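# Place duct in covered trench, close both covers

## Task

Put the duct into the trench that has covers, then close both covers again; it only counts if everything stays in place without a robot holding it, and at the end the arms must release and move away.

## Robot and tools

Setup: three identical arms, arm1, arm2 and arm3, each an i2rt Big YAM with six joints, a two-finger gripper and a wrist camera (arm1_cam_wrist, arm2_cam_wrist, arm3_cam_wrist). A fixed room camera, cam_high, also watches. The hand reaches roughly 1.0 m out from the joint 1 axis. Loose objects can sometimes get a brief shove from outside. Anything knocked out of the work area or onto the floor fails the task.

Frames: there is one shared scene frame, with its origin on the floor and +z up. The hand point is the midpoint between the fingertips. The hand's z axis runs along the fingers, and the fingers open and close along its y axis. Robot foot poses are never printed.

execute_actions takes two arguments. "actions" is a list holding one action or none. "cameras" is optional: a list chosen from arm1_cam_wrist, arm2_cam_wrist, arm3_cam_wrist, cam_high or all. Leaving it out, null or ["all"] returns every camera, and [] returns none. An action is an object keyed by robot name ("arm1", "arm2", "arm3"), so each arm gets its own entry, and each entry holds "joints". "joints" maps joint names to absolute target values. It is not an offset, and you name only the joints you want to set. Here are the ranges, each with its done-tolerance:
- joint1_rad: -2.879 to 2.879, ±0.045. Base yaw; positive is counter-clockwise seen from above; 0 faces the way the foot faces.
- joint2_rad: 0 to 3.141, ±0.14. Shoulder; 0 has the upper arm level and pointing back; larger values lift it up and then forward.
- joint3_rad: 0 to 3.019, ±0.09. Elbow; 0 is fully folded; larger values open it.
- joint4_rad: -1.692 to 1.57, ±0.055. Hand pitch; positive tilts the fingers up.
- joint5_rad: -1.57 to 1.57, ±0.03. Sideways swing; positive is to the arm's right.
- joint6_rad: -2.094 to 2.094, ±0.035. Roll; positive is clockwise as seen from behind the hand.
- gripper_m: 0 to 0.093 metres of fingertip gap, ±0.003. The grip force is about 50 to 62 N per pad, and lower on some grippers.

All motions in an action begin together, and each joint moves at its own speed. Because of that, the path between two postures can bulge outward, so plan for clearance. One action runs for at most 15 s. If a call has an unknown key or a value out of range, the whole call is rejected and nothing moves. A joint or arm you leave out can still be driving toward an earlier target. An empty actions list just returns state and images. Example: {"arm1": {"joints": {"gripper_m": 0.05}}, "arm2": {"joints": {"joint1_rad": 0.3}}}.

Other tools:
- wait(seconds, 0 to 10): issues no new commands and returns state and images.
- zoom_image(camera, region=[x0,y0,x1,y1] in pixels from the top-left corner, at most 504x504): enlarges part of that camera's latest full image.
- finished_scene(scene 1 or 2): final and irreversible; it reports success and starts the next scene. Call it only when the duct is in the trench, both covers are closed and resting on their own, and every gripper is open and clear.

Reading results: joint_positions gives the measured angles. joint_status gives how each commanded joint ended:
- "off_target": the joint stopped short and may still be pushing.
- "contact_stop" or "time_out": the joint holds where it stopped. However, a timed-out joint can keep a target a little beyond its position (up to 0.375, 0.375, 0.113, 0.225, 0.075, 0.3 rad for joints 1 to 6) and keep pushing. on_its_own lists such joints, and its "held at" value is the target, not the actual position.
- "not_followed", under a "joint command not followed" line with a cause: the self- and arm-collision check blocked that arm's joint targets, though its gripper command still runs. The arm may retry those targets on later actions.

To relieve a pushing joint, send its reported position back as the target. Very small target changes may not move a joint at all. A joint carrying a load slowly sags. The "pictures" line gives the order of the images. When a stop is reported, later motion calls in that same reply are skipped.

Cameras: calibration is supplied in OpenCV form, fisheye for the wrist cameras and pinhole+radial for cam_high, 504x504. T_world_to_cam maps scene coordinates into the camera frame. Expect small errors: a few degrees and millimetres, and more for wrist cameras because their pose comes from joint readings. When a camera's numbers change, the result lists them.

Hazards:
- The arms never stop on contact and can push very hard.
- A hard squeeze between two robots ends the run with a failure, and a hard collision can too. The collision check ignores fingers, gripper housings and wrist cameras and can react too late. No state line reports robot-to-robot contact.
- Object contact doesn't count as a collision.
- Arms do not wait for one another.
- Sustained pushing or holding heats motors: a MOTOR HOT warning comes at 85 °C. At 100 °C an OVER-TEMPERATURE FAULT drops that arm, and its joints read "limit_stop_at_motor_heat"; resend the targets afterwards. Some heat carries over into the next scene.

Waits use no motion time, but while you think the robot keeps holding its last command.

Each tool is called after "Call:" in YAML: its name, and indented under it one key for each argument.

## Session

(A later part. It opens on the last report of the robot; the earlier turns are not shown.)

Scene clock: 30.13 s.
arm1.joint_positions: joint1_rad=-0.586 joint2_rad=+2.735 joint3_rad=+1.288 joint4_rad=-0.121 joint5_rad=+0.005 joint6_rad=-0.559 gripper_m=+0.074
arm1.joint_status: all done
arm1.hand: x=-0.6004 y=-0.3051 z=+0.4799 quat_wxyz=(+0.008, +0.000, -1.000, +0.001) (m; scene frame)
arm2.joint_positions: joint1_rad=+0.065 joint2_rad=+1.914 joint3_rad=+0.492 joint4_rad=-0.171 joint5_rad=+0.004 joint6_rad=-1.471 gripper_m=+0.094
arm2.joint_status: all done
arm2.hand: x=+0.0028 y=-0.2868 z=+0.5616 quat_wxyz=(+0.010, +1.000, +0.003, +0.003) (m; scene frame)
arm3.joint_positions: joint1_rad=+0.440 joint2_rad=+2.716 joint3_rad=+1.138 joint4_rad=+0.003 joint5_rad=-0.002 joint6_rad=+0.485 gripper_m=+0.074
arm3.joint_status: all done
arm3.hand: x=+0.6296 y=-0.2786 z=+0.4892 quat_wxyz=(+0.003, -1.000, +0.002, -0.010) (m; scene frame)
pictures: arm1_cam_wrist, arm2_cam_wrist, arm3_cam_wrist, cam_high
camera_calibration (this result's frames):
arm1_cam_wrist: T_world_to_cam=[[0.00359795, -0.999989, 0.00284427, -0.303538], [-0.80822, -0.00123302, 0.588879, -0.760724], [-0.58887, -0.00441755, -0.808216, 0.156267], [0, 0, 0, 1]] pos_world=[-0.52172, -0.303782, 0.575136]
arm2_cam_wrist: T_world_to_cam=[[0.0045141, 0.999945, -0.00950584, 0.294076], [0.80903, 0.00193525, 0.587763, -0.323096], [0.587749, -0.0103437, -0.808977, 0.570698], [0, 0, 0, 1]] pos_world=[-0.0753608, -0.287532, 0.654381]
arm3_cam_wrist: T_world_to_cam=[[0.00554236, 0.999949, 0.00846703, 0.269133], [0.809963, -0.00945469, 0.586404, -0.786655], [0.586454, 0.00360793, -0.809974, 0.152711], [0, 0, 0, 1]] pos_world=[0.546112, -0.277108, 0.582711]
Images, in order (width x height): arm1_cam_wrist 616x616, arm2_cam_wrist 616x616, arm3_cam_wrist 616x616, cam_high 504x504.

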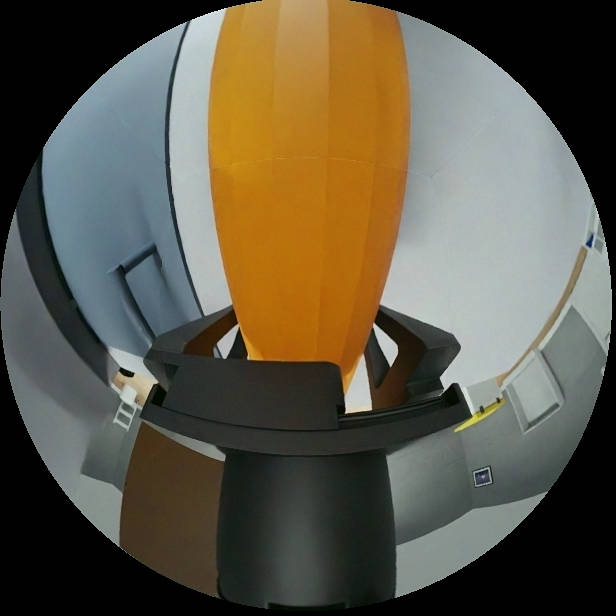

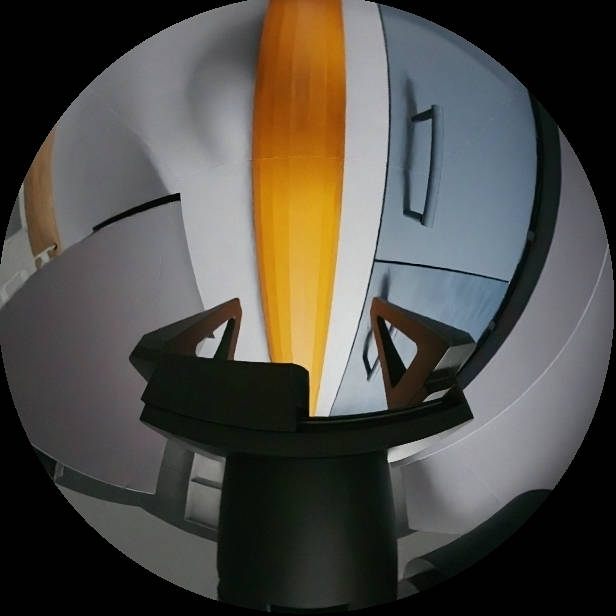

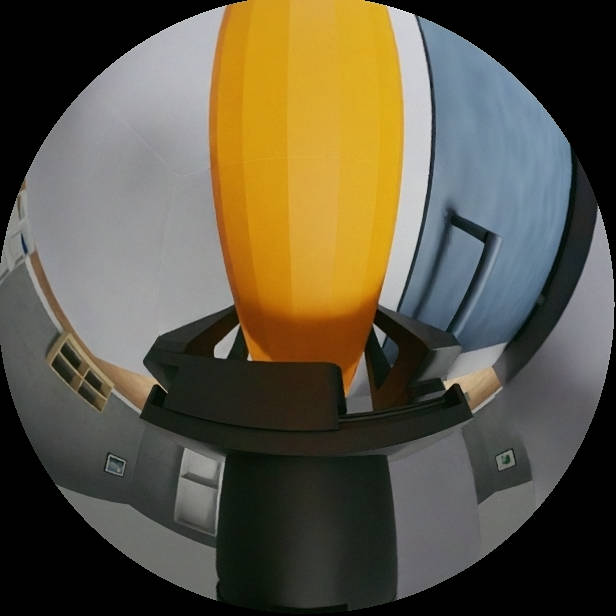

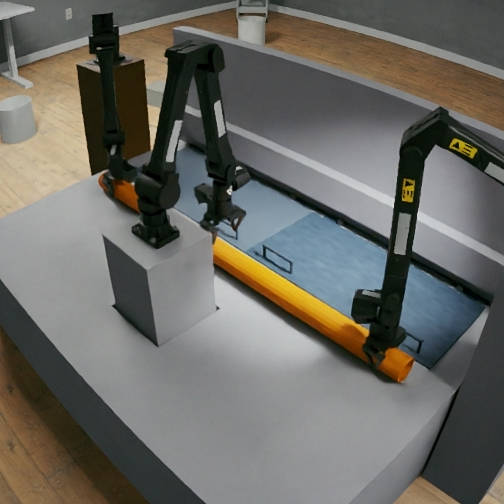

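Call:
execute_actions:
  actions:
    - {"arm2":{"joints":{"joint2_rad":2.075,"joint3_rad":0.495,"joint4_rad":0.03}}}
  cameras: []

Call:
execute_actions:
  actions:
    - {"arm2":{"joints":{"joint2_rad":2.262,"joint3_rad":0.548,"joint4_rad":0.155}}}
  cameras: ["arm2_cam_wrist"]

Scene clock: 31.87 s.
arm1.joint_positions: joint1_rad=-0.586 joint2_rad=+2.735 joint3_rad=+1.288 joint4_rad=-0.121 joint5_rad=+0.005 joint6_rad=-0.559 gripper_m=+0.074
arm1.joint_status: not commanded
arm1.hand: x=-0.6004 y=-0.3051 z=+0.4799 quat_wxyz=(+0.008, +0.000, -1.000, +0.001) (m; scene frame)
arm2.joint_positions: joint1_rad=+0.065 joint2_rad=+2.087 joint3_rad=+0.492 joint4_rad=+0.019 joint5_rad=+0.004 joint6_rad=-1.471 gripper_m=+0.094
arm2.joint_status: all done
arm2.hand: x=+0.0036 y=-0.2941 z=+0.5194 quat_wxyz=(+0.002, +1.000, +0.003, +0.002) (m; scene frame)
arm3.joint_positions: joint1_rad=+0.440 joint2_rad=+2.716 joint3_rad=+1.138 joint4_rad=+0.003 joint5_rad=-0.002 joint6_rad=+0.485 gripper_m=+0.074
arm3.joint_status: not commanded
arm3.hand: x=+0.6296 y=-0.2786 z=+0.4892 quat_wxyz=(+0.003, -1.000, +0.002, -0.010) (m; scene frame)
pictures: none
No camera images: the call's "cameras" was empty. Leave "cameras" out to get every camera's image.

Scene clock: 32.80 s.
arm1.joint_positions: joint1_rad=-0.586 joint2_rad=+2.735 joint3_rad=+1.287 joint4_rad=-0.121 joint5_rad=+0.002 joint6_rad=-0.559 gripper_m=+0.074
arm1.joint_status: not commanded
arm1.hand: x=-0.6006 y=-0.3044 z=+0.4798 quat_wxyz=(+0.007, +0.000, -1.000, -0.001) (m; scene frame)
arm2.joint_positions: joint1_rad=+0.065 joint2_rad=+2.271 joint3_rad=+0.544 joint4_rad=+0.145 joint5_rad=+0.002 joint6_rad=-1.471 gripper_m=+0.094
arm2.joint_status: all done
arm2.hand: x=+0.0034 y=-0.2958 z=+0.4739 quat_wxyz=(+0.006, +1.000, +0.004, +0.002) (m; scene frame)
arm3.joint_positions: joint1_rad=+0.440 joint2_rad=+2.718 joint3_rad=+1.138 joint4_rad=+0.005 joint5_rad=+0.003 joint6_rad=+0.485 gripper_m=+0.074
arm3.joint_status: not commanded
arm3.hand: x=+0.6297 y=-0.2775 z=+0.4885 quat_wxyz=(+0.005, -1.000, +0.002, -0.009) (m; scene frame)
pictures: arm2_cam_wrist
camera_calibration (this result's frames):
arm2_cam_wrist: T_world_to_cam=[[0.00415016, 0.999991, 0.000138239, 0.297671], [0.810766, -0.00344576, 0.58536, -0.272429], [0.585356, -0.00231726, -0.810773, 0.50258], [0, 0, 0, 1]] pos_world=[-0.0745474, -0.297443, 0.566907]
Images, in order (width x height): arm2_cam_wrist 616x616.

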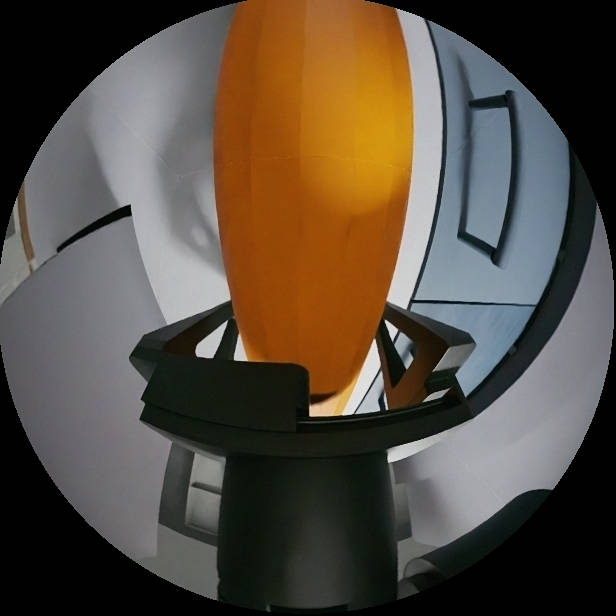

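Call:
execute_actions:
  actions:
    - {"arm2":{"joints":{"gripper_m":0.05}},"arm3":{"joints":{"joint2_rad":2.73}},"arm1":{"joints":{"joint2_rad":2.73}}}
  cameras: []

Call:
execute_actions:
  actions:
    - {"arm3":{"joints":{"gripper_m":0.093}},"arm1":{"joints":{"gripper_m":0.093}}}
  cameras: []

Call:
execute_actions:
  actions:
    - {"arm1":{"joints":{"joint2_rad":2.45,"joint3_rad":1.1,"joint4_rad":-0.22}},"arm3":{"joints":{"joint2_rad":2.414,"joint3_rad":0.952,"joint4_rad":-0.109}}}
  cameras: []

Call:
execute_actions:
  actions:
    - {"arm1":{"joints":{"joint1_rad":-0.29,"joint2_rad":2.5,"joint3_rad":0.99,"joint4_rad":-0.06,"joint6_rad":-0.265,"gripper_m":0.05}},"arm3":{"joints":{"joint1_rad":0.135,"joint2_rad":2.5,"joint3_rad":0.96,"joint4_rad":-0.03,"joint6_rad":0.155,"gripper_m":0.05}}}
  cameras: []

Call:
execute_actions:
  actions:
    - {"arm1":{"joints":{"joint2_rad":2.7,"joint3_rad":1.125,"joint4_rad":0.03}},"arm3":{"joints":{"joint2_rad":2.71,"joint3_rad":1.1,"joint4_rad":0.065}}}

Scene clock: 34.87 s.
arm1.joint_positions: joint1_rad=-0.586 joint2_rad=+2.735 joint3_rad=+1.287 joint4_rad=-0.120 joint5_rad=+0.001 joint6_rad=-0.559 gripper_m=+0.074
arm1.joint_status: all done
arm1.hand: x=-0.6005 y=-0.3044 z=+0.4798 quat_wxyz=(+0.007, +0.000, -1.000, -0.001) (m; scene frame)
arm2.joint_positions: joint1_rad=+0.065 joint2_rad=+2.272 joint3_rad=+0.545 joint4_rad=+0.146 joint5_rad=+0.002 joint6_rad=-1.467 gripper_m=+0.074
arm2.joint_status: gripper_m off_target (ended at +0.074, target +0.050)
arm2.hand: x=+0.0034 y=-0.2952 z=+0.4735 quat_wxyz=(+0.005, +1.000, +0.002, +0.002) (m; scene frame)
arm3.joint_positions: joint1_rad=+0.440 joint2_rad=+2.722 joint3_rad=+1.140 joint4_rad=+0.008 joint5_rad=+0.003 joint6_rad=+0.486 gripper_m=+0.074
arm3.joint_status: all done
arm3.hand: x=+0.6302 y=-0.2773 z=+0.4868 quat_wxyz=(+0.005, -1.000, +0.002, -0.009) (m; scene frame)
pictures: none
No camera images: the call's "cameras" was empty. Leave "cameras" out to get every camera's image.

Scene clock: 35.53 s.
arm1.joint_positions: joint1_rad=-0.586 joint2_rad=+2.735 joint3_rad=+1.278 joint4_rad=-0.120 joint5_rad=+0.001 joint6_rad=-0.555 gripper_m=+0.093
arm1.joint_status: all done
arm1.hand: x=-0.6051 y=-0.3015 z=+0.4795 quat_wxyz=(+0.011, -0.002, -1.000, -0.003) (m; scene frame)
arm2.joint_positions: joint1_rad=+0.065 joint2_rad=+2.284 joint3_rad=+0.550 joint4_rad=+0.149 joint5_rad=+0.002 joint6_rad=-1.467 gripper_m=+0.074
arm2.joint_status: not commanded
arm2.hand: x=+0.0035 y=-0.2964 z=+0.4705 quat_wxyz=(+0.007, +1.000, +0.002, +0.002) (m; scene frame)
arm3.joint_positions: joint1_rad=+0.444 joint2_rad=+2.722 joint3_rad=+1.139 joint4_rad=+0.008 joint5_rad=+0.003 joint6_rad=+0.486 gripper_m=+0.093
arm3.joint_status: all done
arm3.hand: x=+0.6313 y=-0.2782 z=+0.4868 quat_wxyz=(+0.005, -1.000, +0.001, -0.009) (m; scene frame)
pictures: none
No camera images: the call's "cameras" was empty. Leave "cameras" out to get every camera's image.

Scene clock: 36.70 s.
arm1.joint_positions: joint1_rad=-0.586 joint2_rad=+2.460 joint3_rad=+1.101 joint4_rad=-0.213 joint5_rad=+0.002 joint6_rad=-0.555 gripper_m=+0.093
arm1.joint_status: all done
arm1.hand: x=-0.6036 y=-0.3021 z=+0.5842 quat_wxyz=(+0.009, -0.002, -1.000, -0.001) (m; scene frame)
arm2.joint_positions: joint1_rad=+0.065 joint2_rad=+2.282 joint3_rad=+0.562 joint4_rad=+0.159 joint5_rad=+0.002 joint6_rad=-1.459 gripper_m=+0.074
arm2.joint_status: not commanded
arm2.hand: x=+0.0023 y=-0.2856 z=+0.4702 quat_wxyz=(-0.005, +1.000, -0.002, +0.000) (m; scene frame)
arm3.joint_positions: joint1_rad=+0.451 joint2_rad=+2.413 joint3_rad=+0.955 joint4_rad=-0.102 joint5_rad=-0.005 joint6_rad=+0.486 gripper_m=+0.093
arm3.joint_status: all done
arm3.hand: x=+0.6266 y=-0.2852 z=+0.5985 quat_wxyz=(-0.002, -1.000, -0.003, -0.004) (m; scene frame)
pictures: none
No camera images: the call's "cameras" was empty. Leave "cameras" out to get every camera's image.

Scene clock: 38.03 s.
arm1.joint_positions: joint1_rad=-0.280 joint2_rad=+2.490 joint3_rad=+0.990 joint4_rad=-0.073 joint5_rad=+0.000 joint6_rad=-0.275 gripper_m=+0.050
arm1.joint_status: all done
arm1.hand: x=-0.5973 y=-0.1669 z=+0.5667 quat_wxyz=(+0.009, +0.011, -1.000, -0.003) (m; scene frame)
arm2.joint_positions: joint1_rad=+0.065 joint2_rad=+2.282 joint3_rad=+0.562 joint4_rad=+0.159 joint5_rad=+0.002 joint6_rad=-1.459 gripper_m=+0.074
arm2.joint_status: not commanded
arm2.hand: x=+0.0023 y=-0.2856 z=+0.4702 quat_wxyz=(-0.005, +1.000, -0.002, +0.000) (m; scene frame)
arm3.joint_positions: joint1_rad=+0.132 joint2_rad=+2.496 joint3_rad=+0.960 joint4_rad=-0.044 joint5_rad=-0.002 joint6_rad=+0.168 gripper_m=+0.050
arm3.joint_status: all done
arm3.hand: x=+0.6044 y=-0.1628 z=+0.5689 quat_wxyz=(+0.003, -1.000, -0.003, -0.012) (m; scene frame)
pictures: none
No camera images: the call's "cameras" was empty. Leave "cameras" out to get every camera's image.

Scene clock: 39.10 s.
arm1.joint_positions: joint1_rad=-0.280 joint2_rad=+2.701 joint3_rad=+1.123 joint4_rad=+0.023 joint5_rad=+0.000 joint6_rad=-0.275 gripper_m=+0.050
arm1.joint_status: all done
arm1.hand: x=-0.5949 y=-0.1675 z=+0.4900 quat_wxyz=(+0.000, +0.011, -1.000, +0.000) (m; scene frame)
arm2.joint_positions: joint1_rad=+0.065 joint2_rad=+2.282 joint3_rad=+0.562 joint4_rad=+0.159 joint5_rad=+0.002 joint6_rad=-1.459 gripper_m=+0.074
arm2.joint_status: not commanded
arm2.hand: x=+0.0023 y=-0.2856 z=+0.4702 quat_wxyz=(-0.005, +1.000, -0.002, +0.000) (m; scene frame)
arm3.joint_positions: joint1_rad=+0.132 joint2_rad=+2.716 joint3_rad=+1.097 joint4_rad=+0.056 joint5_rad=-0.002 joint6_rad=+0.167 gripper_m=+0.050
arm3.joint_status: all done
arm3.hand: x=+0.6034 y=-0.1627 z=+0.4899 quat_wxyz=(+0.001, -1.000, -0.003, -0.004) (m; scene frame)
pictures: arm1_cam_wrist, arm2_cam_wrist, arm3_cam_wrist, cam_high
camera_calibration (this result's frames):
arm1_cam_wrist: T_world_to_cam=[[0.0248886, -0.99969, 0.000889431, -0.152305], [-0.816583, -0.0198167, 0.576887, -0.764242], [-0.576691, -0.0150842, -0.816823, 0.178002], [0, 0, 0, 1]] pos_world=[-0.517625, -0.164718, 0.586413]
arm2_cam_wrist: T_world_to_cam=[[0.0159983, 0.999652, 0.0209969, 0.277497], [0.811906, -0.0252442, 0.583242, -0.274577], [0.583569, 0.00771661, -0.812027, 0.503729], [0, 0, 0, 1]] pos_world=[-0.0754698, -0.288219, 0.56336]
arm3_cam_wrist: T_world_to_cam=[[-0.00431277, 0.999977, 0.00521172, 0.161017], [0.817376, 0.000522675, 0.576104, -0.762535], [0.576088, 0.00674454, -0.81736, 0.178558], [0, 0, 0, 1]] pos_world=[0.521107, -0.16182, 0.584407]
Images, in order (width x height): arm1_cam_wrist 616x616, arm2_cam_wrist 616x616, arm3_cam_wrist 616x616, cam_high 504x504.

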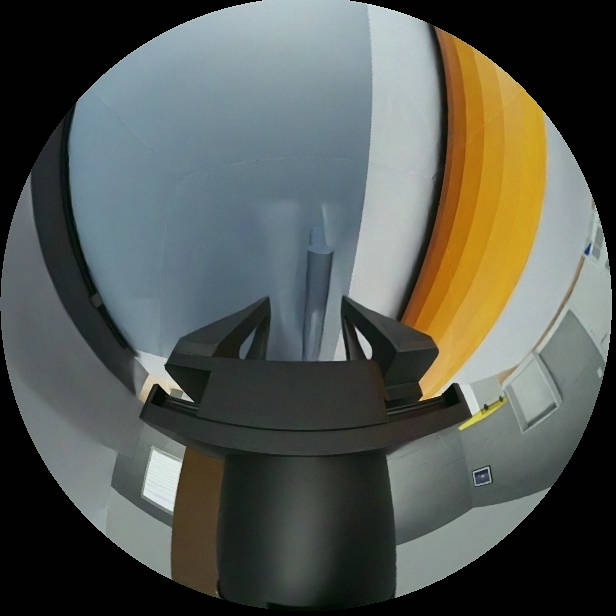

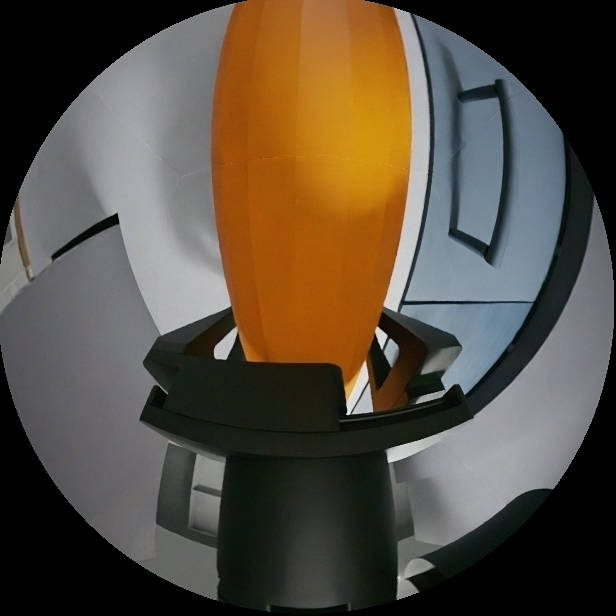

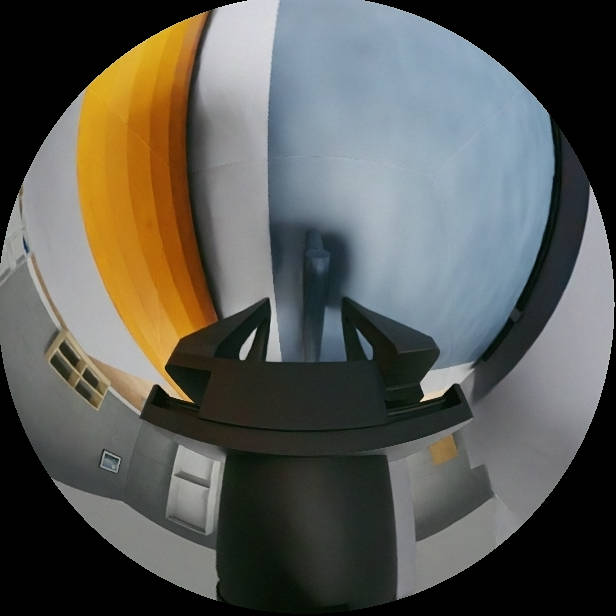

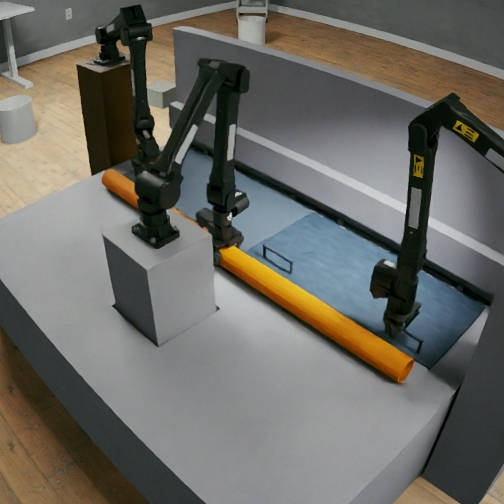

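Call:
execute_actions:
  actions:
    - {"arm1":{"joints":{"joint1_rad":-0.305,"joint2_rad":2.728}},"arm3":{"joints":{"joint1_rad":0.12,"joint2_rad":2.74}}}
  cameras: []

Call:
execute_actions:
  actions:
    - {"arm1":{"joints":{"gripper_m":0.0}},"arm3":{"joints":{"gripper_m":0.0}}}
  cameras: []

Scene clock: 41.67 s.
arm1.joint_positions: joint1_rad=-0.297 joint2_rad=+2.706 joint3_rad=+1.123 joint4_rad=+0.023 joint5_rad=+0.000 joint6_rad=-0.275 gripper_m=+0.050
arm1.joint_status: all done
arm1.hand: x=-0.5988 y=-0.1733 z=+0.4885 quat_wxyz=(+0.002, +0.002, -1.000, -0.001) (m; scene frame)
arm2.joint_positions: joint1_rad=+0.065 joint2_rad=+2.282 joint3_rad=+0.562 joint4_rad=+0.159 joint5_rad=+0.002 joint6_rad=-1.459 gripper_m=+0.074
arm2.joint_status: not commanded
arm2.hand: x=+0.0023 y=-0.2856 z=+0.4702 quat_wxyz=(-0.005, +1.000, -0.002, +0.000) (m; scene frame)
arm3.joint_positions: joint1_rad=+0.128 joint2_rad=+2.722 joint3_rad=+1.097 joint4_rad=+0.056 joint5_rad=-0.002 joint6_rad=+0.167 gripper_m=+0.050
arm3.joint_status: all done
arm3.hand: x=+0.6063 y=-0.1606 z=+0.4878 quat_wxyz=(+0.002, -1.000, -0.001, -0.007) (m; scene frame)
pictures: none
No camera images: the call's "cameras" was empty. Leave "cameras" out to get every camera's image.

Scene clock: 42.27 s.
arm1.joint_positions: joint1_rad=-0.297 joint2_rad=+2.706 joint3_rad=+1.123 joint4_rad=+0.023 joint5_rad=-0.003 joint6_rad=-0.254 gripper_m=+0.010
arm1.joint_status: gripper_m off_target (ended at +0.010, target +0.000)
arm1.hand: x=-0.5989 y=-0.1727 z=+0.4882 quat_wxyz=(+0.002, -0.008, -1.000, -0.002) (m; scene frame)
arm2.joint_positions: joint1_rad=+0.065 joint2_rad=+2.282 joint3_rad=+0.562 joint4_rad=+0.159 joint5_rad=+0.002 joint6_rad=-1.459 gripper_m=+0.074
arm2.joint_status: not commanded
arm2.hand: x=+0.0023 y=-0.2856 z=+0.4702 quat_wxyz=(-0.005, +1.000, -0.002, +0.000) (m; scene frame)
arm3.joint_positions: joint1_rad=+0.124 joint2_rad=+2.723 joint3_rad=+1.097 joint4_rad=+0.056 joint5_rad=+0.001 joint6_rad=+0.172 gripper_m=+0.010
arm3.joint_status: gripper_m off_target (ended at +0.010, target +0.000)
arm3.hand: x=+0.6064 y=-0.1585 z=+0.4875 quat_wxyz=(+0.003, -1.000, +0.004, -0.007) (m; scene frame)
pictures: none
No camera images: the call's "cameras" was empty. Leave "cameras" out to get every camera's image.

Call:
execute_actions:
  actions:
    - {"arm1":{"joints":{"gripper_m":0.03}},"arm3":{"joints":{"gripper_m":0.03}}}
  cameras: []

Call:
execute_actions:
  actions:
    - {"arm1":{"joints":{"joint2_rad":2.76,"joint4_rad":0.06}},"arm3":{"joints":{"joint2_rad":2.772,"joint4_rad":0.1}}}
  cameras: []

Call:
execute_actions:
  actions:
    - {"arm1":{"joints":{"gripper_m":0.0}},"arm3":{"joints":{"gripper_m":0.0}}}
  cameras: ["arm1_cam_wrist"]

Scene clock: 43.20 s.
arm1.joint_positions: joint1_rad=-0.297 joint2_rad=+2.707 joint3_rad=+1.123 joint4_rad=+0.023 joint5_rad=-0.003 joint6_rad=-0.255 gripper_m=+0.030
arm1.joint_status: all done
arm1.hand: x=-0.5992 y=-0.1727 z=+0.4881 quat_wxyz=(+0.002, -0.008, -1.000, -0.002) (m; scene frame)
arm2.joint_positions: joint1_rad=+0.065 joint2_rad=+2.282 joint3_rad=+0.562 joint4_rad=+0.159 joint5_rad=+0.002 joint6_rad=-1.459 gripper_m=+0.074
arm2.joint_status: not commanded
arm2.hand: x=+0.0023 y=-0.2856 z=+0.4702 quat_wxyz=(-0.005, +1.000, -0.002, +0.000) (m; scene frame)
arm3.joint_positions: joint1_rad=+0.124 joint2_rad=+2.723 joint3_rad=+1.098 joint4_rad=+0.056 joint5_rad=+0.001 joint6_rad=+0.168 gripper_m=+0.030
arm3.joint_status: all done
arm3.hand: x=+0.6062 y=-0.1586 z=+0.4875 quat_wxyz=(+0.003, -1.000, +0.002, -0.007) (m; scene frame)
pictures: none
No camera images: the call's "cameras" was empty. Leave "cameras" out to get every camera's image.

Scene clock: 44.03 s.
arm1.joint_positions: joint1_rad=-0.297 joint2_rad=+2.747 joint3_rad=+1.123 joint4_rad=+0.048 joint5_rad=-0.003 joint6_rad=-0.255 gripper_m=+0.030
arm1.joint_status: all done
arm1.hand: x=-0.6143 y=-0.1685 z=+0.4738 quat_wxyz=(+0.010, -0.008, -1.000, -0.004) (m; scene frame)
arm2.joint_positions: joint1_rad=+0.065 joint2_rad=+2.282 joint3_rad=+0.562 joint4_rad=+0.159 joint5_rad=+0.002 joint6_rad=-1.459 gripper_m=+0.074
arm2.joint_status: not commanded
arm2.hand: x=+0.0023 y=-0.2856 z=+0.4702 quat_wxyz=(-0.005, +1.000, -0.002, +0.000) (m; scene frame)
arm3.joint_positions: joint1_rad=+0.124 joint2_rad=+2.762 joint3_rad=+1.098 joint4_rad=+0.085 joint5_rad=+0.001 joint6_rad=+0.167 gripper_m=+0.030
arm3.joint_status: all done
arm3.hand: x=+0.6206 y=-0.1562 z=+0.4741 quat_wxyz=(+0.004, -1.000, +0.001, -0.012) (m; scene frame)
pictures: none
No camera images: the call's "cameras" was empty. Leave "cameras" out to get every camera's image.

Scene clock: 44.57 s.
arm1.joint_positions: joint1_rad=-0.302 joint2_rad=+2.747 joint3_rad=+1.124 joint4_rad=+0.049 joint5_rad=+0.004 joint6_rad=-0.252 gripper_m=+0.009
arm1.joint_status: gripper_m off_target (ended at +0.009, target +0.000)
arm1.hand: x=-0.6142 y=-0.1719 z=+0.4738 quat_wxyz=(+0.010, -0.012, -1.000, -0.001) (m; scene frame)
arm2.joint_positions: joint1_rad=+0.065 joint2_rad=+2.282 joint3_rad=+0.562 joint4_rad=+0.159 joint5_rad=+0.002 joint6_rad=-1.459 gripper_m=+0.074
arm2.joint_status: not commanded
arm2.hand: x=+0.0023 y=-0.2856 z=+0.4702 quat_wxyz=(-0.005, +1.000, -0.002, +0.000) (m; scene frame)
arm3.joint_positions: joint1_rad=+0.126 joint2_rad=+2.762 joint3_rad=+1.098 joint4_rad=+0.086 joint5_rad=-0.010 joint6_rad=+0.177 gripper_m=+0.009
arm3.joint_status: gripper_m off_target (ended at +0.009, target +0.000)
arm3.hand: x=+0.6205 y=-0.1589 z=+0.4741 quat_wxyz=(-0.001, -1.000, +0.005, -0.012) (m; scene frame)
pictures: arm1_cam_wrist
camera_calibration (this result's frames):
arm1_cam_wrist: T_world_to_cam=[[-0.0200704, -0.999799, 0.000313798, -0.183592], [-0.805679, 0.0163594, 0.592126, -0.765092], [-0.592012, 0.0116314, -0.805845, 0.143521], [0, 0, 0, 1]] pos_world=[-0.535137, -0.172708, 0.568745]
Images, in order (width x height): arm1_cam_wrist 616x616.

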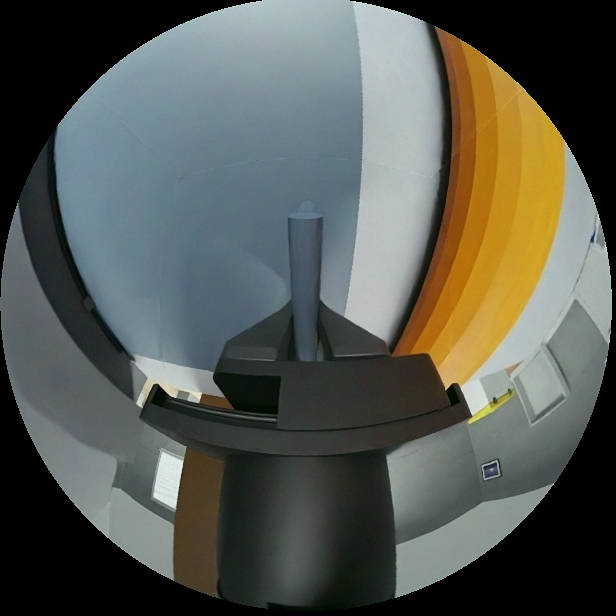

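Call:
execute_actions:
  actions:
    - {"arm1":{"joints":{"joint1_rad":-0.214,"joint2_rad":2.44,"joint3_rad":0.916,"joint4_rad":-0.03,"joint6_rad":-0.175}},"arm3":{"joints":{"joint1_rad":0.027,"joint2_rad":2.45,"joint3_rad":0.903,"joint4_rad":-0.005,"joint6_rad":0.06}}}
  cameras: ["cam_high"]

Scene clock: 47.57 s.
arm1.joint_positions: joint1_rad=-0.238 joint2_rad=+2.529 joint3_rad=+0.956 joint4_rad=+0.005 joint5_rad=+0.032 joint6_rad=-0.185 gripper_m=+0.009
arm1.joint_status: all done
arm1.hand: x=-0.6147 y=-0.1519 z=+0.5526 quat_wxyz=(+0.010, -0.013, -1.000, +0.014) (m; scene frame)
arm2.joint_positions: joint1_rad=+0.065 joint2_rad=+2.282 joint3_rad=+0.562 joint4_rad=+0.159 joint5_rad=+0.002 joint6_rad=-1.459 gripper_m=+0.074
arm2.joint_status: not commanded
arm2.hand: x=+0.0023 y=-0.2856 z=+0.4702 quat_wxyz=(-0.005, +1.000, -0.002, +0.000) (m; scene frame)
arm3.joint_positions: joint1_rad=+0.053 joint2_rad=+2.534 joint3_rad=+0.930 joint4_rad=+0.021 joint5_rad=-0.041 joint6_rad=+0.103 gripper_m=+0.009
arm3.joint_status: joint6_rad time_out (moved -0.074 of -0.117); the others done
arm3.on_its_own: joint6_rad reads +0.103 and still pushes toward +0.060 since a time_out
arm3.hand: x=+0.6216 y=-0.1379 z=+0.5562 quat_wxyz=(-0.017, -1.000, +0.005, -0.016) (m; scene frame)
pictures: cam_high
Images, in order (width x height): cam_high 504x504.

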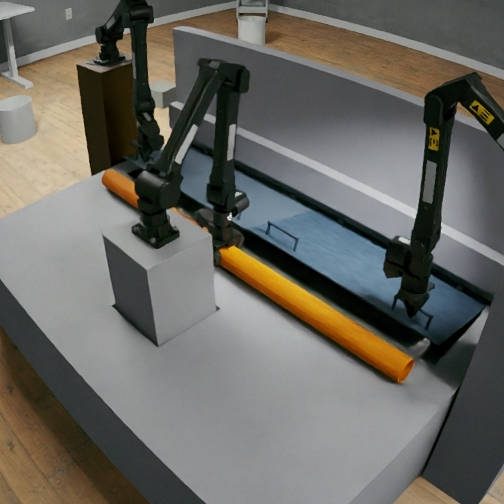

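Call:
execute_actions:
  actions:
    - {"arm1":{"joints":{"joint1_rad":-0.02,"joint2_rad":2.14,"joint3_rad":0.775,"joint4_rad":-0.18,"joint6_rad":0.01}},"arm3":{"joints":{"joint1_rad":-0.17,"joint2_rad":2.15,"joint3_rad":0.785,"joint4_rad":-0.17,"joint6_rad":-0.1}}}
  cameras: []

Call:
execute_actions:
  actions:
    - {"arm1":{"joints":{"joint1_rad":0.23,"joint2_rad":2.0,"joint3_rad":0.775,"joint4_rad":-0.32,"joint6_rad":0.255}},"arm3":{"joints":{"joint1_rad":-0.41,"joint2_rad":2.02,"joint3_rad":0.815,"joint4_rad":-0.33,"joint6_rad":-0.335}}}

Scene clock: 49.17 s.
arm1.joint_positions: joint1_rad=-0.053 joint2_rad=+2.207 joint3_rad=+0.789 joint4_rad=-0.152 joint5_rad=+0.048 joint6_rad=+0.000 gripper_m=+0.009
arm1.joint_status: all done
arm1.hand: x=-0.6147 y=-0.0874 z=+0.6595 quat_wxyz=(+0.008, -0.013, -1.000, +0.022) (m; scene frame)
arm2.joint_positions: joint1_rad=+0.065 joint2_rad=+2.282 joint3_rad=+0.562 joint4_rad=+0.159 joint5_rad=+0.002 joint6_rad=-1.459 gripper_m=+0.074
arm2.joint_status: not commanded
arm2.hand: x=+0.0023 y=-0.2856 z=+0.4702 quat_wxyz=(-0.005, +1.000, -0.002, +0.000) (m; scene frame)
arm3.joint_positions: joint1_rad=-0.133 joint2_rad=+2.219 joint3_rad=+0.783 joint4_rad=-0.155 joint5_rad=-0.054 joint6_rad=-0.081 gripper_m=+0.009
arm3.joint_status: all done
arm3.hand: x=+0.6232 y=-0.0751 z=+0.6603 quat_wxyz=(-0.025, -1.000, +0.007, -0.015) (m; scene frame)
pictures: none
No camera images: the call's "cameras" was empty. Leave "cameras" out to get every camera's image.

Scene clock: 51.30 s.
arm1.joint_positions: joint1_rad=+0.153 joint2_rad=+2.027 joint3_rad=+0.766 joint4_rad=-0.324 joint5_rad=+0.085 joint6_rad=+0.212 gripper_m=+0.009
arm1.joint_status: joint1_rad time_out (moved +0.207 of +0.283); joint6_rad time_out (moved +0.212 of +0.255); the others done
arm1.on_its_own: joint1_rad reads +0.153 and still pushes toward +0.230 since a time_out; joint6_rad reads +0.212 and still pushes toward +0.255 since a time_out
arm1.hand: x=-0.6136 y=-0.0192 z=+0.7198 quat_wxyz=(+0.007, -0.015, -0.999, +0.041) (m; scene frame)
arm2.joint_positions: joint1_rad=+0.065 joint2_rad=+2.282 joint3_rad=+0.562 joint4_rad=+0.159 joint5_rad=+0.002 joint6_rad=-1.459 gripper_m=+0.074
arm2.joint_status: not commanded
arm2.hand: x=+0.0023 y=-0.2856 z=+0.4702 quat_wxyz=(-0.005, +1.000, -0.002, +0.000) (m; scene frame)
arm3.joint_positions: joint1_rad=-0.332 joint2_rad=+2.053 joint3_rad=+0.786 joint4_rad=-0.351 joint5_rad=-0.085 joint6_rad=-0.286 gripper_m=+0.009
arm3.joint_status: joint1_rad time_out (moved -0.199 of -0.277); joint6_rad time_out (moved -0.205 of -0.254); the others done
arm3.on_its_own: joint1_rad reads -0.332 and still pushes toward -0.410 since a time_out; joint6_rad reads -0.286 and still pushes toward -0.335 since a time_out
arm3.hand: x=+0.6239 y=-0.0089 z=+0.7185 quat_wxyz=(-0.044, -0.999, +0.004, -0.018) (m; scene frame)
pictures: arm1_cam_wrist, arm2_cam_wrist, arm3_cam_wrist, cam_high
camera_calibration (this result's frames):
arm1_cam_wrist: T_world_to_cam=[[-0.02619, -0.996142, 0.0837592, -0.0947261], [-0.80825, 0.0704066, 0.584615, -0.907873], [-0.588257, -0.0523873, -0.806976, 0.342326], [0, 0, 0, 1]] pos_world=[-0.534893, -0.0125069, 0.814939]
arm2_cam_wrist: T_world_to_cam=[[0.0159983, 0.999652, 0.0209969, 0.277497], [0.811906, -0.0252442, 0.583242, -0.274577], [0.583569, 0.00771661, -0.812027, 0.503729], [0, 0, 0, 1]] pos_world=[-0.0754698, -0.288219, 0.56336]
arm3_cam_wrist: T_world_to_cam=[[0.0114836, 0.996262, -0.0856125, 0.0614391], [0.800189, 0.0421873, 0.598262, -0.915931], [0.599637, -0.0753764, -0.796714, 0.322348], [0, 0, 0, 1]] pos_world=[0.538921, 0.00172862, 0.810045]
Images, in order (width x height): arm1_cam_wrist 616x616, arm2_cam_wrist 616x616, arm3_cam_wrist 616x616, cam_high 504x504.

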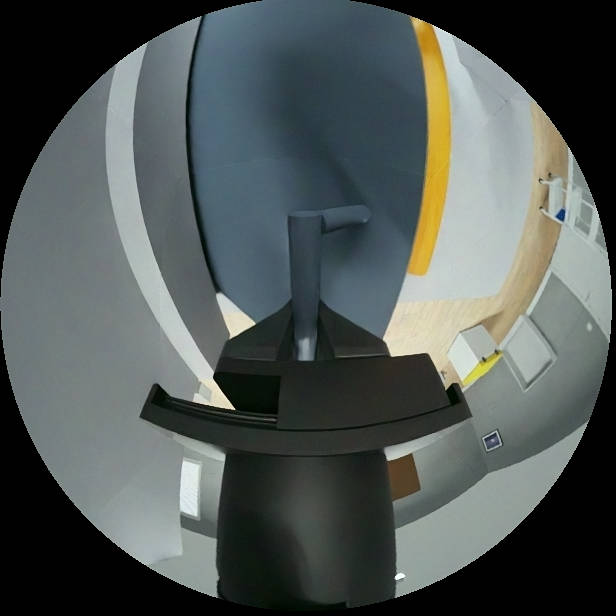

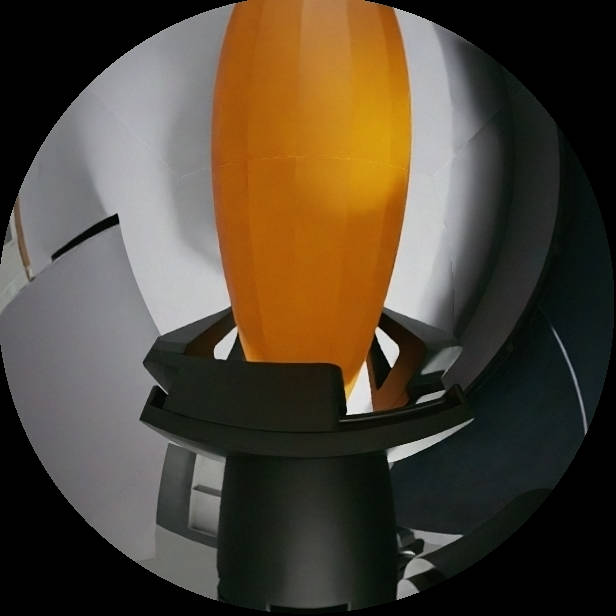

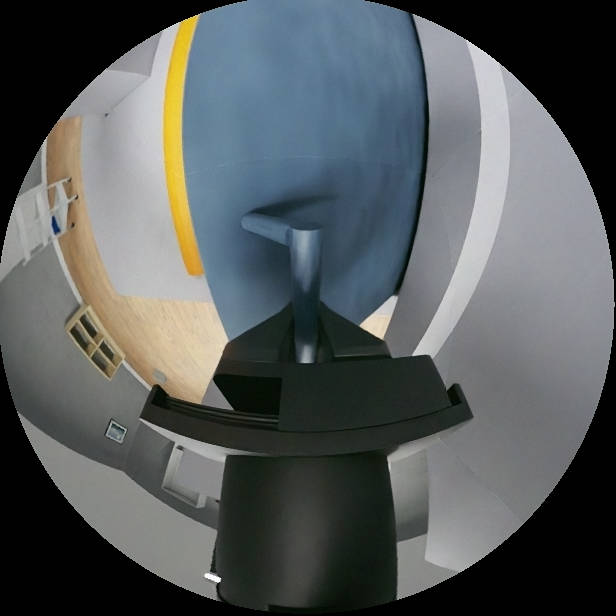

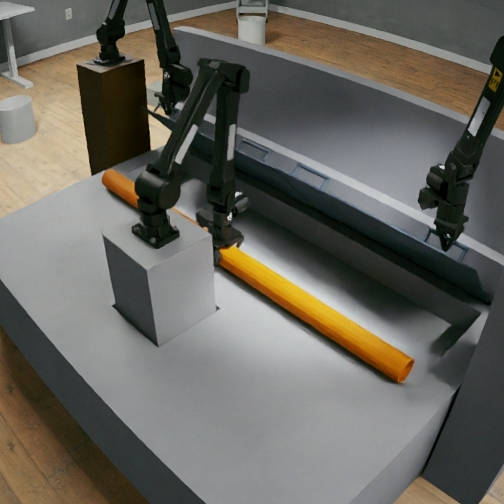

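Call:
execute_actions:
  actions:
    - {"arm1":{"joints":{"joint1_rad":0.42,"joint2_rad":1.9,"joint3_rad":0.84,"joint4_rad":-0.47,"joint5_rad":0.13,"joint6_rad":0.42}},"arm3":{"joints":{"joint1_rad":-0.585,"joint2_rad":1.935,"joint3_rad":0.9,"joint4_rad":-0.49,"joint5_rad":-0.13,"joint6_rad":-0.49}}}

Call:
zoom_image:
  camera: "cam_high"
  region: [250, 150, 504, 400]

Scene clock: 54.33 s.
arm1.joint_positions: joint1_rad=+0.367 joint2_rad=+1.946 joint3_rad=+0.806 joint4_rad=-0.462 joint5_rad=+0.191 joint6_rad=+0.422 gripper_m=+0.009
arm1.joint_status: joint1_rad time_out (moved +0.214 of +0.267); joint5_rad time_out (moved +0.106 of +0.045); the others done
arm1.on_its_own: joint1_rad reads +0.367 and still pushes toward +0.420 since a time_out; joint5_rad reads +0.191 and still pushes toward +0.130 since a time_out
arm1.hand: x=-0.6124 y=+0.0440 z=+0.7567 quat_wxyz=(-0.016, -0.012, -0.996, +0.092) (m; scene frame)
arm2.joint_positions: joint1_rad=+0.065 joint2_rad=+2.282 joint3_rad=+0.562 joint4_rad=+0.159 joint5_rad=+0.002 joint6_rad=-1.459 gripper_m=+0.074
arm2.joint_status: not commanded
arm2.hand: x=+0.0023 y=-0.2856 z=+0.4702 quat_wxyz=(-0.005, +1.000, -0.002, +0.000) (m; scene frame)
arm3.joint_positions: joint1_rad=-0.525 joint2_rad=+1.989 joint3_rad=+0.843 joint4_rad=-0.496 joint5_rad=-0.186 joint6_rad=-0.478 gripper_m=+0.009
arm3.joint_status: joint1_rad time_out (moved -0.192 of -0.253); joint5_rad time_out (moved -0.102 of -0.045); the others done
arm3.on_its_own: joint1_rad reads -0.525 and still pushes toward -0.585 since a time_out; joint5_rad reads -0.186 and still pushes toward -0.130 since a time_out
arm3.hand: x=+0.6232 y=+0.0489 z=+0.7523 quat_wxyz=(-0.096, -0.995, +0.007, +0.004) (m; scene frame)
pictures: arm1_cam_wrist, arm2_cam_wrist, arm3_cam_wrist, cam_high
camera_calibration (this result's frames):
arm1_cam_wrist: T_world_to_cam=[[-0.0237888, -0.982742, 0.183448, -0.109334], [-0.833317, 0.120865, 0.539421, -0.916321], [-0.552284, -0.140038, -0.82181, 0.413154], [0, 0, 0, 1]] pos_world=[-0.538008, 0.0611616, 0.853874]
arm2_cam_wrist: T_world_to_cam=[[0.0159983, 0.999652, 0.0209969, 0.277497], [0.811906, -0.0252442, 0.583242, -0.274577], [0.583569, 0.00771661, -0.812027, 0.503729], [0, 0, 0, 1]] pos_world=[-0.0754698, -0.288219, 0.56336]
arm3_cam_wrist: T_world_to_cam=[[0.0148278, 0.98201, -0.188245, 0.0826107], [0.826681, 0.0938662, 0.554786, -0.924336], [0.562475, -0.163844, -0.810418, 0.391815], [0, 0, 0, 1]] pos_world=[0.54252, 0.069836, 0.845893]
Images, in order (width x height): arm1_cam_wrist 616x616, arm2_cam_wrist 616x616, arm3_cam_wrist 616x616, cam_high 504x504.

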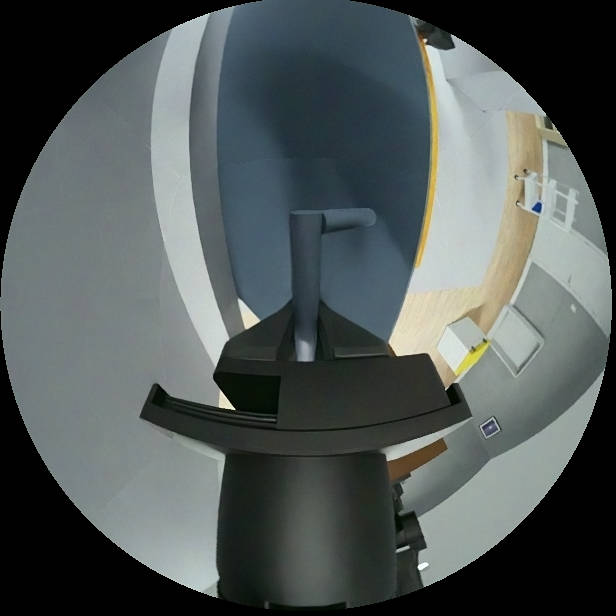

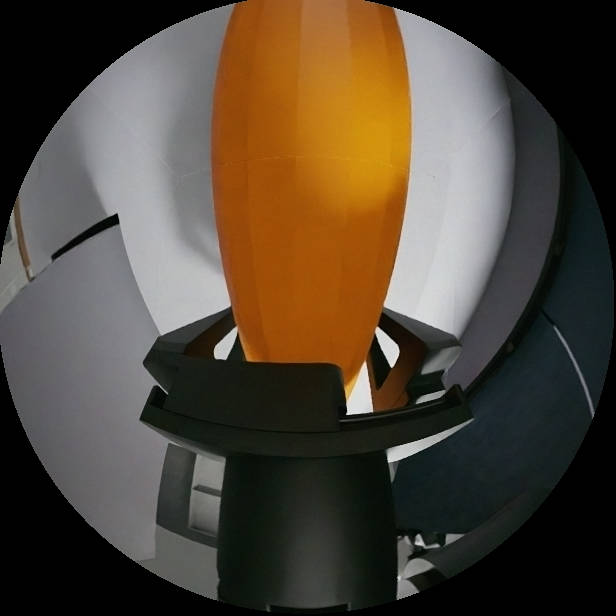

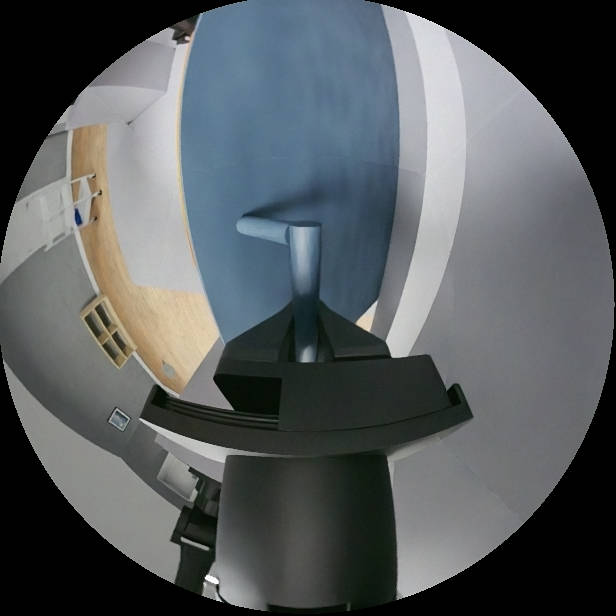

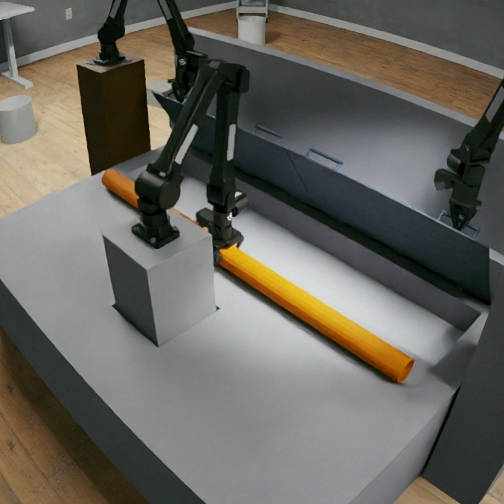

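Region (250, 150, 504, 400) of cam_high's 504x504 image, scaled by 1.984, with more detail than that image has; it fills the top 496 rows of this view, and the rest is white.

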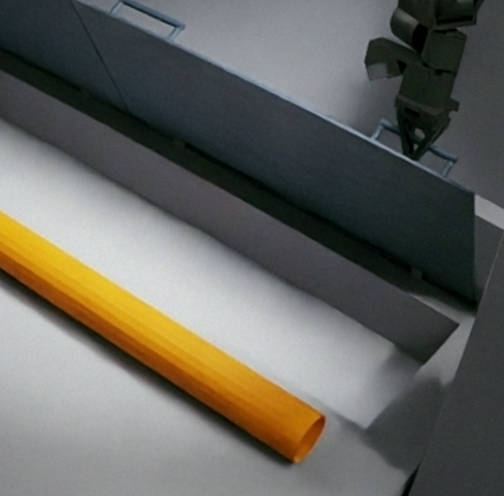

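Call:
execute_actions:
  actions:
    - {"arm2":{"joints":{"joint2_rad":2.08,"joint3_rad":0.53,"joint4_rad":0.04,"gripper_m":0.03}}}
  cameras: ["cam_high"]

Scene clock: 56.37 s.
arm1.joint_positions: joint1_rad=+0.367 joint2_rad=+1.946 joint3_rad=+0.806 joint4_rad=-0.462 joint5_rad=+0.191 joint6_rad=+0.422 gripper_m=+0.009
arm1.joint_status: not commanded
arm1.on_its_own: joint1_rad reads +0.367 and still pushes toward +0.420 since a time_out; joint5_rad reads +0.191 and still pushes toward +0.130 since a time_out
arm1.hand: x=-0.6124 y=+0.0440 z=+0.7567 quat_wxyz=(-0.016, -0.012, -0.996, +0.092) (m; scene frame)
arm2.joint_positions: joint1_rad=+0.065 joint2_rad=+2.125 joint3_rad=+0.533 joint4_rad=+0.041 joint5_rad=+0.002 joint6_rad=-1.464 gripper_m=+0.074
arm2.joint_status: gripper_m off_target (ended at +0.074, target +0.030); the others done
arm2.hand: x=+0.0012 y=-0.2757 z=+0.5098 quat_wxyz=(-0.010, +1.000, +0.000, +0.000) (m; scene frame)
arm3.joint_positions: joint1_rad=-0.525 joint2_rad=+1.989 joint3_rad=+0.843 joint4_rad=-0.496 joint5_rad=-0.186 joint6_rad=-0.478 gripper_m=+0.009
arm3.joint_status: not commanded
arm3.on_its_own: joint1_rad reads -0.525 and still pushes toward -0.585 since a time_out; joint5_rad reads -0.186 and still pushes toward -0.130 since a time_out
arm3.hand: x=+0.6232 y=+0.0489 z=+0.7523 quat_wxyz=(-0.096, -0.995, +0.007, +0.004) (m; scene frame)
pictures: cam_high
Images, in order (width x height): cam_high 504x504.

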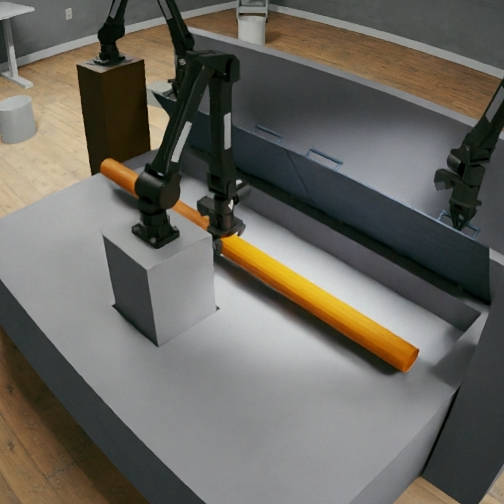

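Lifted and balanced.

Call:
execute_actions:
  actions:
    - {"arm2":{"joints":{"joint1_rad":0.035,"joint2_rad":2.1,"joint3_rad":0.83,"joint4_rad":-0.23,"joint6_rad":-1.49}}}
  cameras: []

Call:
execute_actions:
  actions:
    - {"arm2":{"joints":{"joint1_rad":0.01,"joint2_rad":2.19,"joint3_rad":1.15,"joint4_rad":-0.45,"joint6_rad":-1.515}}}
  cameras: ["cam_high","arm2_cam_wrist"]

Scene clock: 58.00 s.
arm1.joint_positions: joint1_rad=+0.367 joint2_rad=+1.946 joint3_rad=+0.806 joint4_rad=-0.462 joint5_rad=+0.191 joint6_rad=+0.422 gripper_m=+0.009
arm1.joint_status: not commanded
arm1.on_its_own: joint1_rad reads +0.367 and still pushes toward +0.420 since a time_out; joint5_rad reads +0.191 and still pushes toward +0.130 since a time_out
arm1.hand: x=-0.6124 y=+0.0440 z=+0.7567 quat_wxyz=(-0.016, -0.012, -0.996, +0.092) (m; scene frame)
arm2.joint_positions: joint1_rad=+0.049 joint2_rad=+2.165 joint3_rad=+0.819 joint4_rad=-0.227 joint5_rad=+0.000 joint6_rad=-1.486 gripper_m=+0.074
arm2.joint_status: all done
arm2.hand: x=-0.0037 y=-0.1768 z=+0.5088 quat_wxyz=(+0.001, +1.000, +0.003, +0.000) (m; scene frame)
arm3.joint_positions: joint1_rad=-0.525 joint2_rad=+1.989 joint3_rad=+0.843 joint4_rad=-0.496 joint5_rad=-0.186 joint6_rad=-0.478 gripper_m=+0.009
arm3.joint_status: not commanded
arm3.on_its_own: joint1_rad reads -0.525 and still pushes toward -0.585 since a time_out; joint5_rad reads -0.186 and still pushes toward -0.130 since a time_out
arm3.hand: x=+0.6232 y=+0.0489 z=+0.7523 quat_wxyz=(-0.096, -0.995, +0.007, +0.004) (m; scene frame)
pictures: none
No camera images: the call's "cameras" was empty. Leave "cameras" out to get every camera's image.

Scene clock: 59.27 s.
arm1.joint_positions: joint1_rad=+0.367 joint2_rad=+1.946 joint3_rad=+0.806 joint4_rad=-0.462 joint5_rad=+0.191 joint6_rad=+0.422 gripper_m=+0.009
arm1.joint_status: not commanded
arm1.on_its_own: joint1_rad reads +0.367 and still pushes toward +0.420 since a time_out; joint5_rad reads +0.191 and still pushes toward +0.130 since a time_out
arm1.hand: x=-0.6124 y=+0.0440 z=+0.7567 quat_wxyz=(-0.016, -0.012, -0.996, +0.092) (m; scene frame)
arm2.joint_positions: joint1_rad=+0.020 joint2_rad=+2.273 joint3_rad=+1.127 joint4_rad=-0.443 joint5_rad=+0.000 joint6_rad=-1.510 gripper_m=+0.074
arm2.joint_status: all done
arm2.hand: x=+0.0009 y=-0.0798 z=+0.5026 quat_wxyz=(+0.009, +1.000, +0.001, +0.001) (m; scene frame)
arm3.joint_positions: joint1_rad=-0.525 joint2_rad=+1.989 joint3_rad=+0.843 joint4_rad=-0.496 joint5_rad=-0.186 joint6_rad=-0.478 gripper_m=+0.009
arm3.joint_status: not commanded
arm3.on_its_own: joint1_rad reads -0.525 and still pushes toward -0.585 since a time_out; joint5_rad reads -0.186 and still pushes toward -0.130 since a time_out
arm3.hand: x=+0.6232 y=+0.0489 z=+0.7523 quat_wxyz=(-0.096, -0.995, +0.007, +0.004) (m; scene frame)
pictures: arm2_cam_wrist, cam_high
camera_calibration (this result's frames):
arm2_cam_wrist: T_world_to_cam=[[0.00951235, 0.999931, -0.00693814, 0.0852422], [0.811633, -0.00366785, 0.584156, -0.285947], [0.58409, -0.0111879, -0.811612, 0.527509], [0, 0, 0, 1]] pos_world=[-0.0768395, -0.0803834, 0.595761]
Images, in order (width x height): arm2_cam_wrist 616x616, cam_high 504x504.

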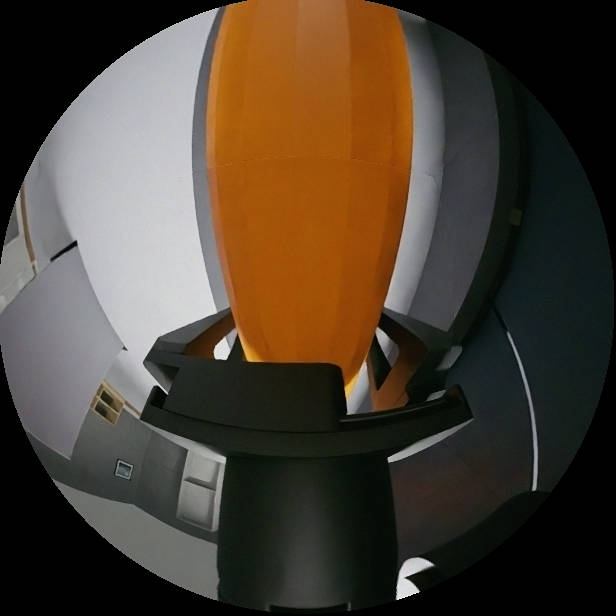

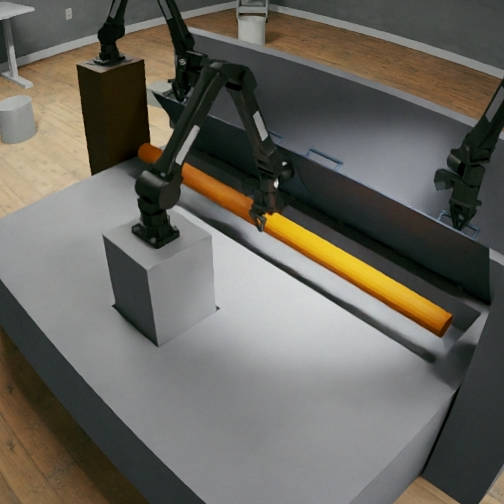

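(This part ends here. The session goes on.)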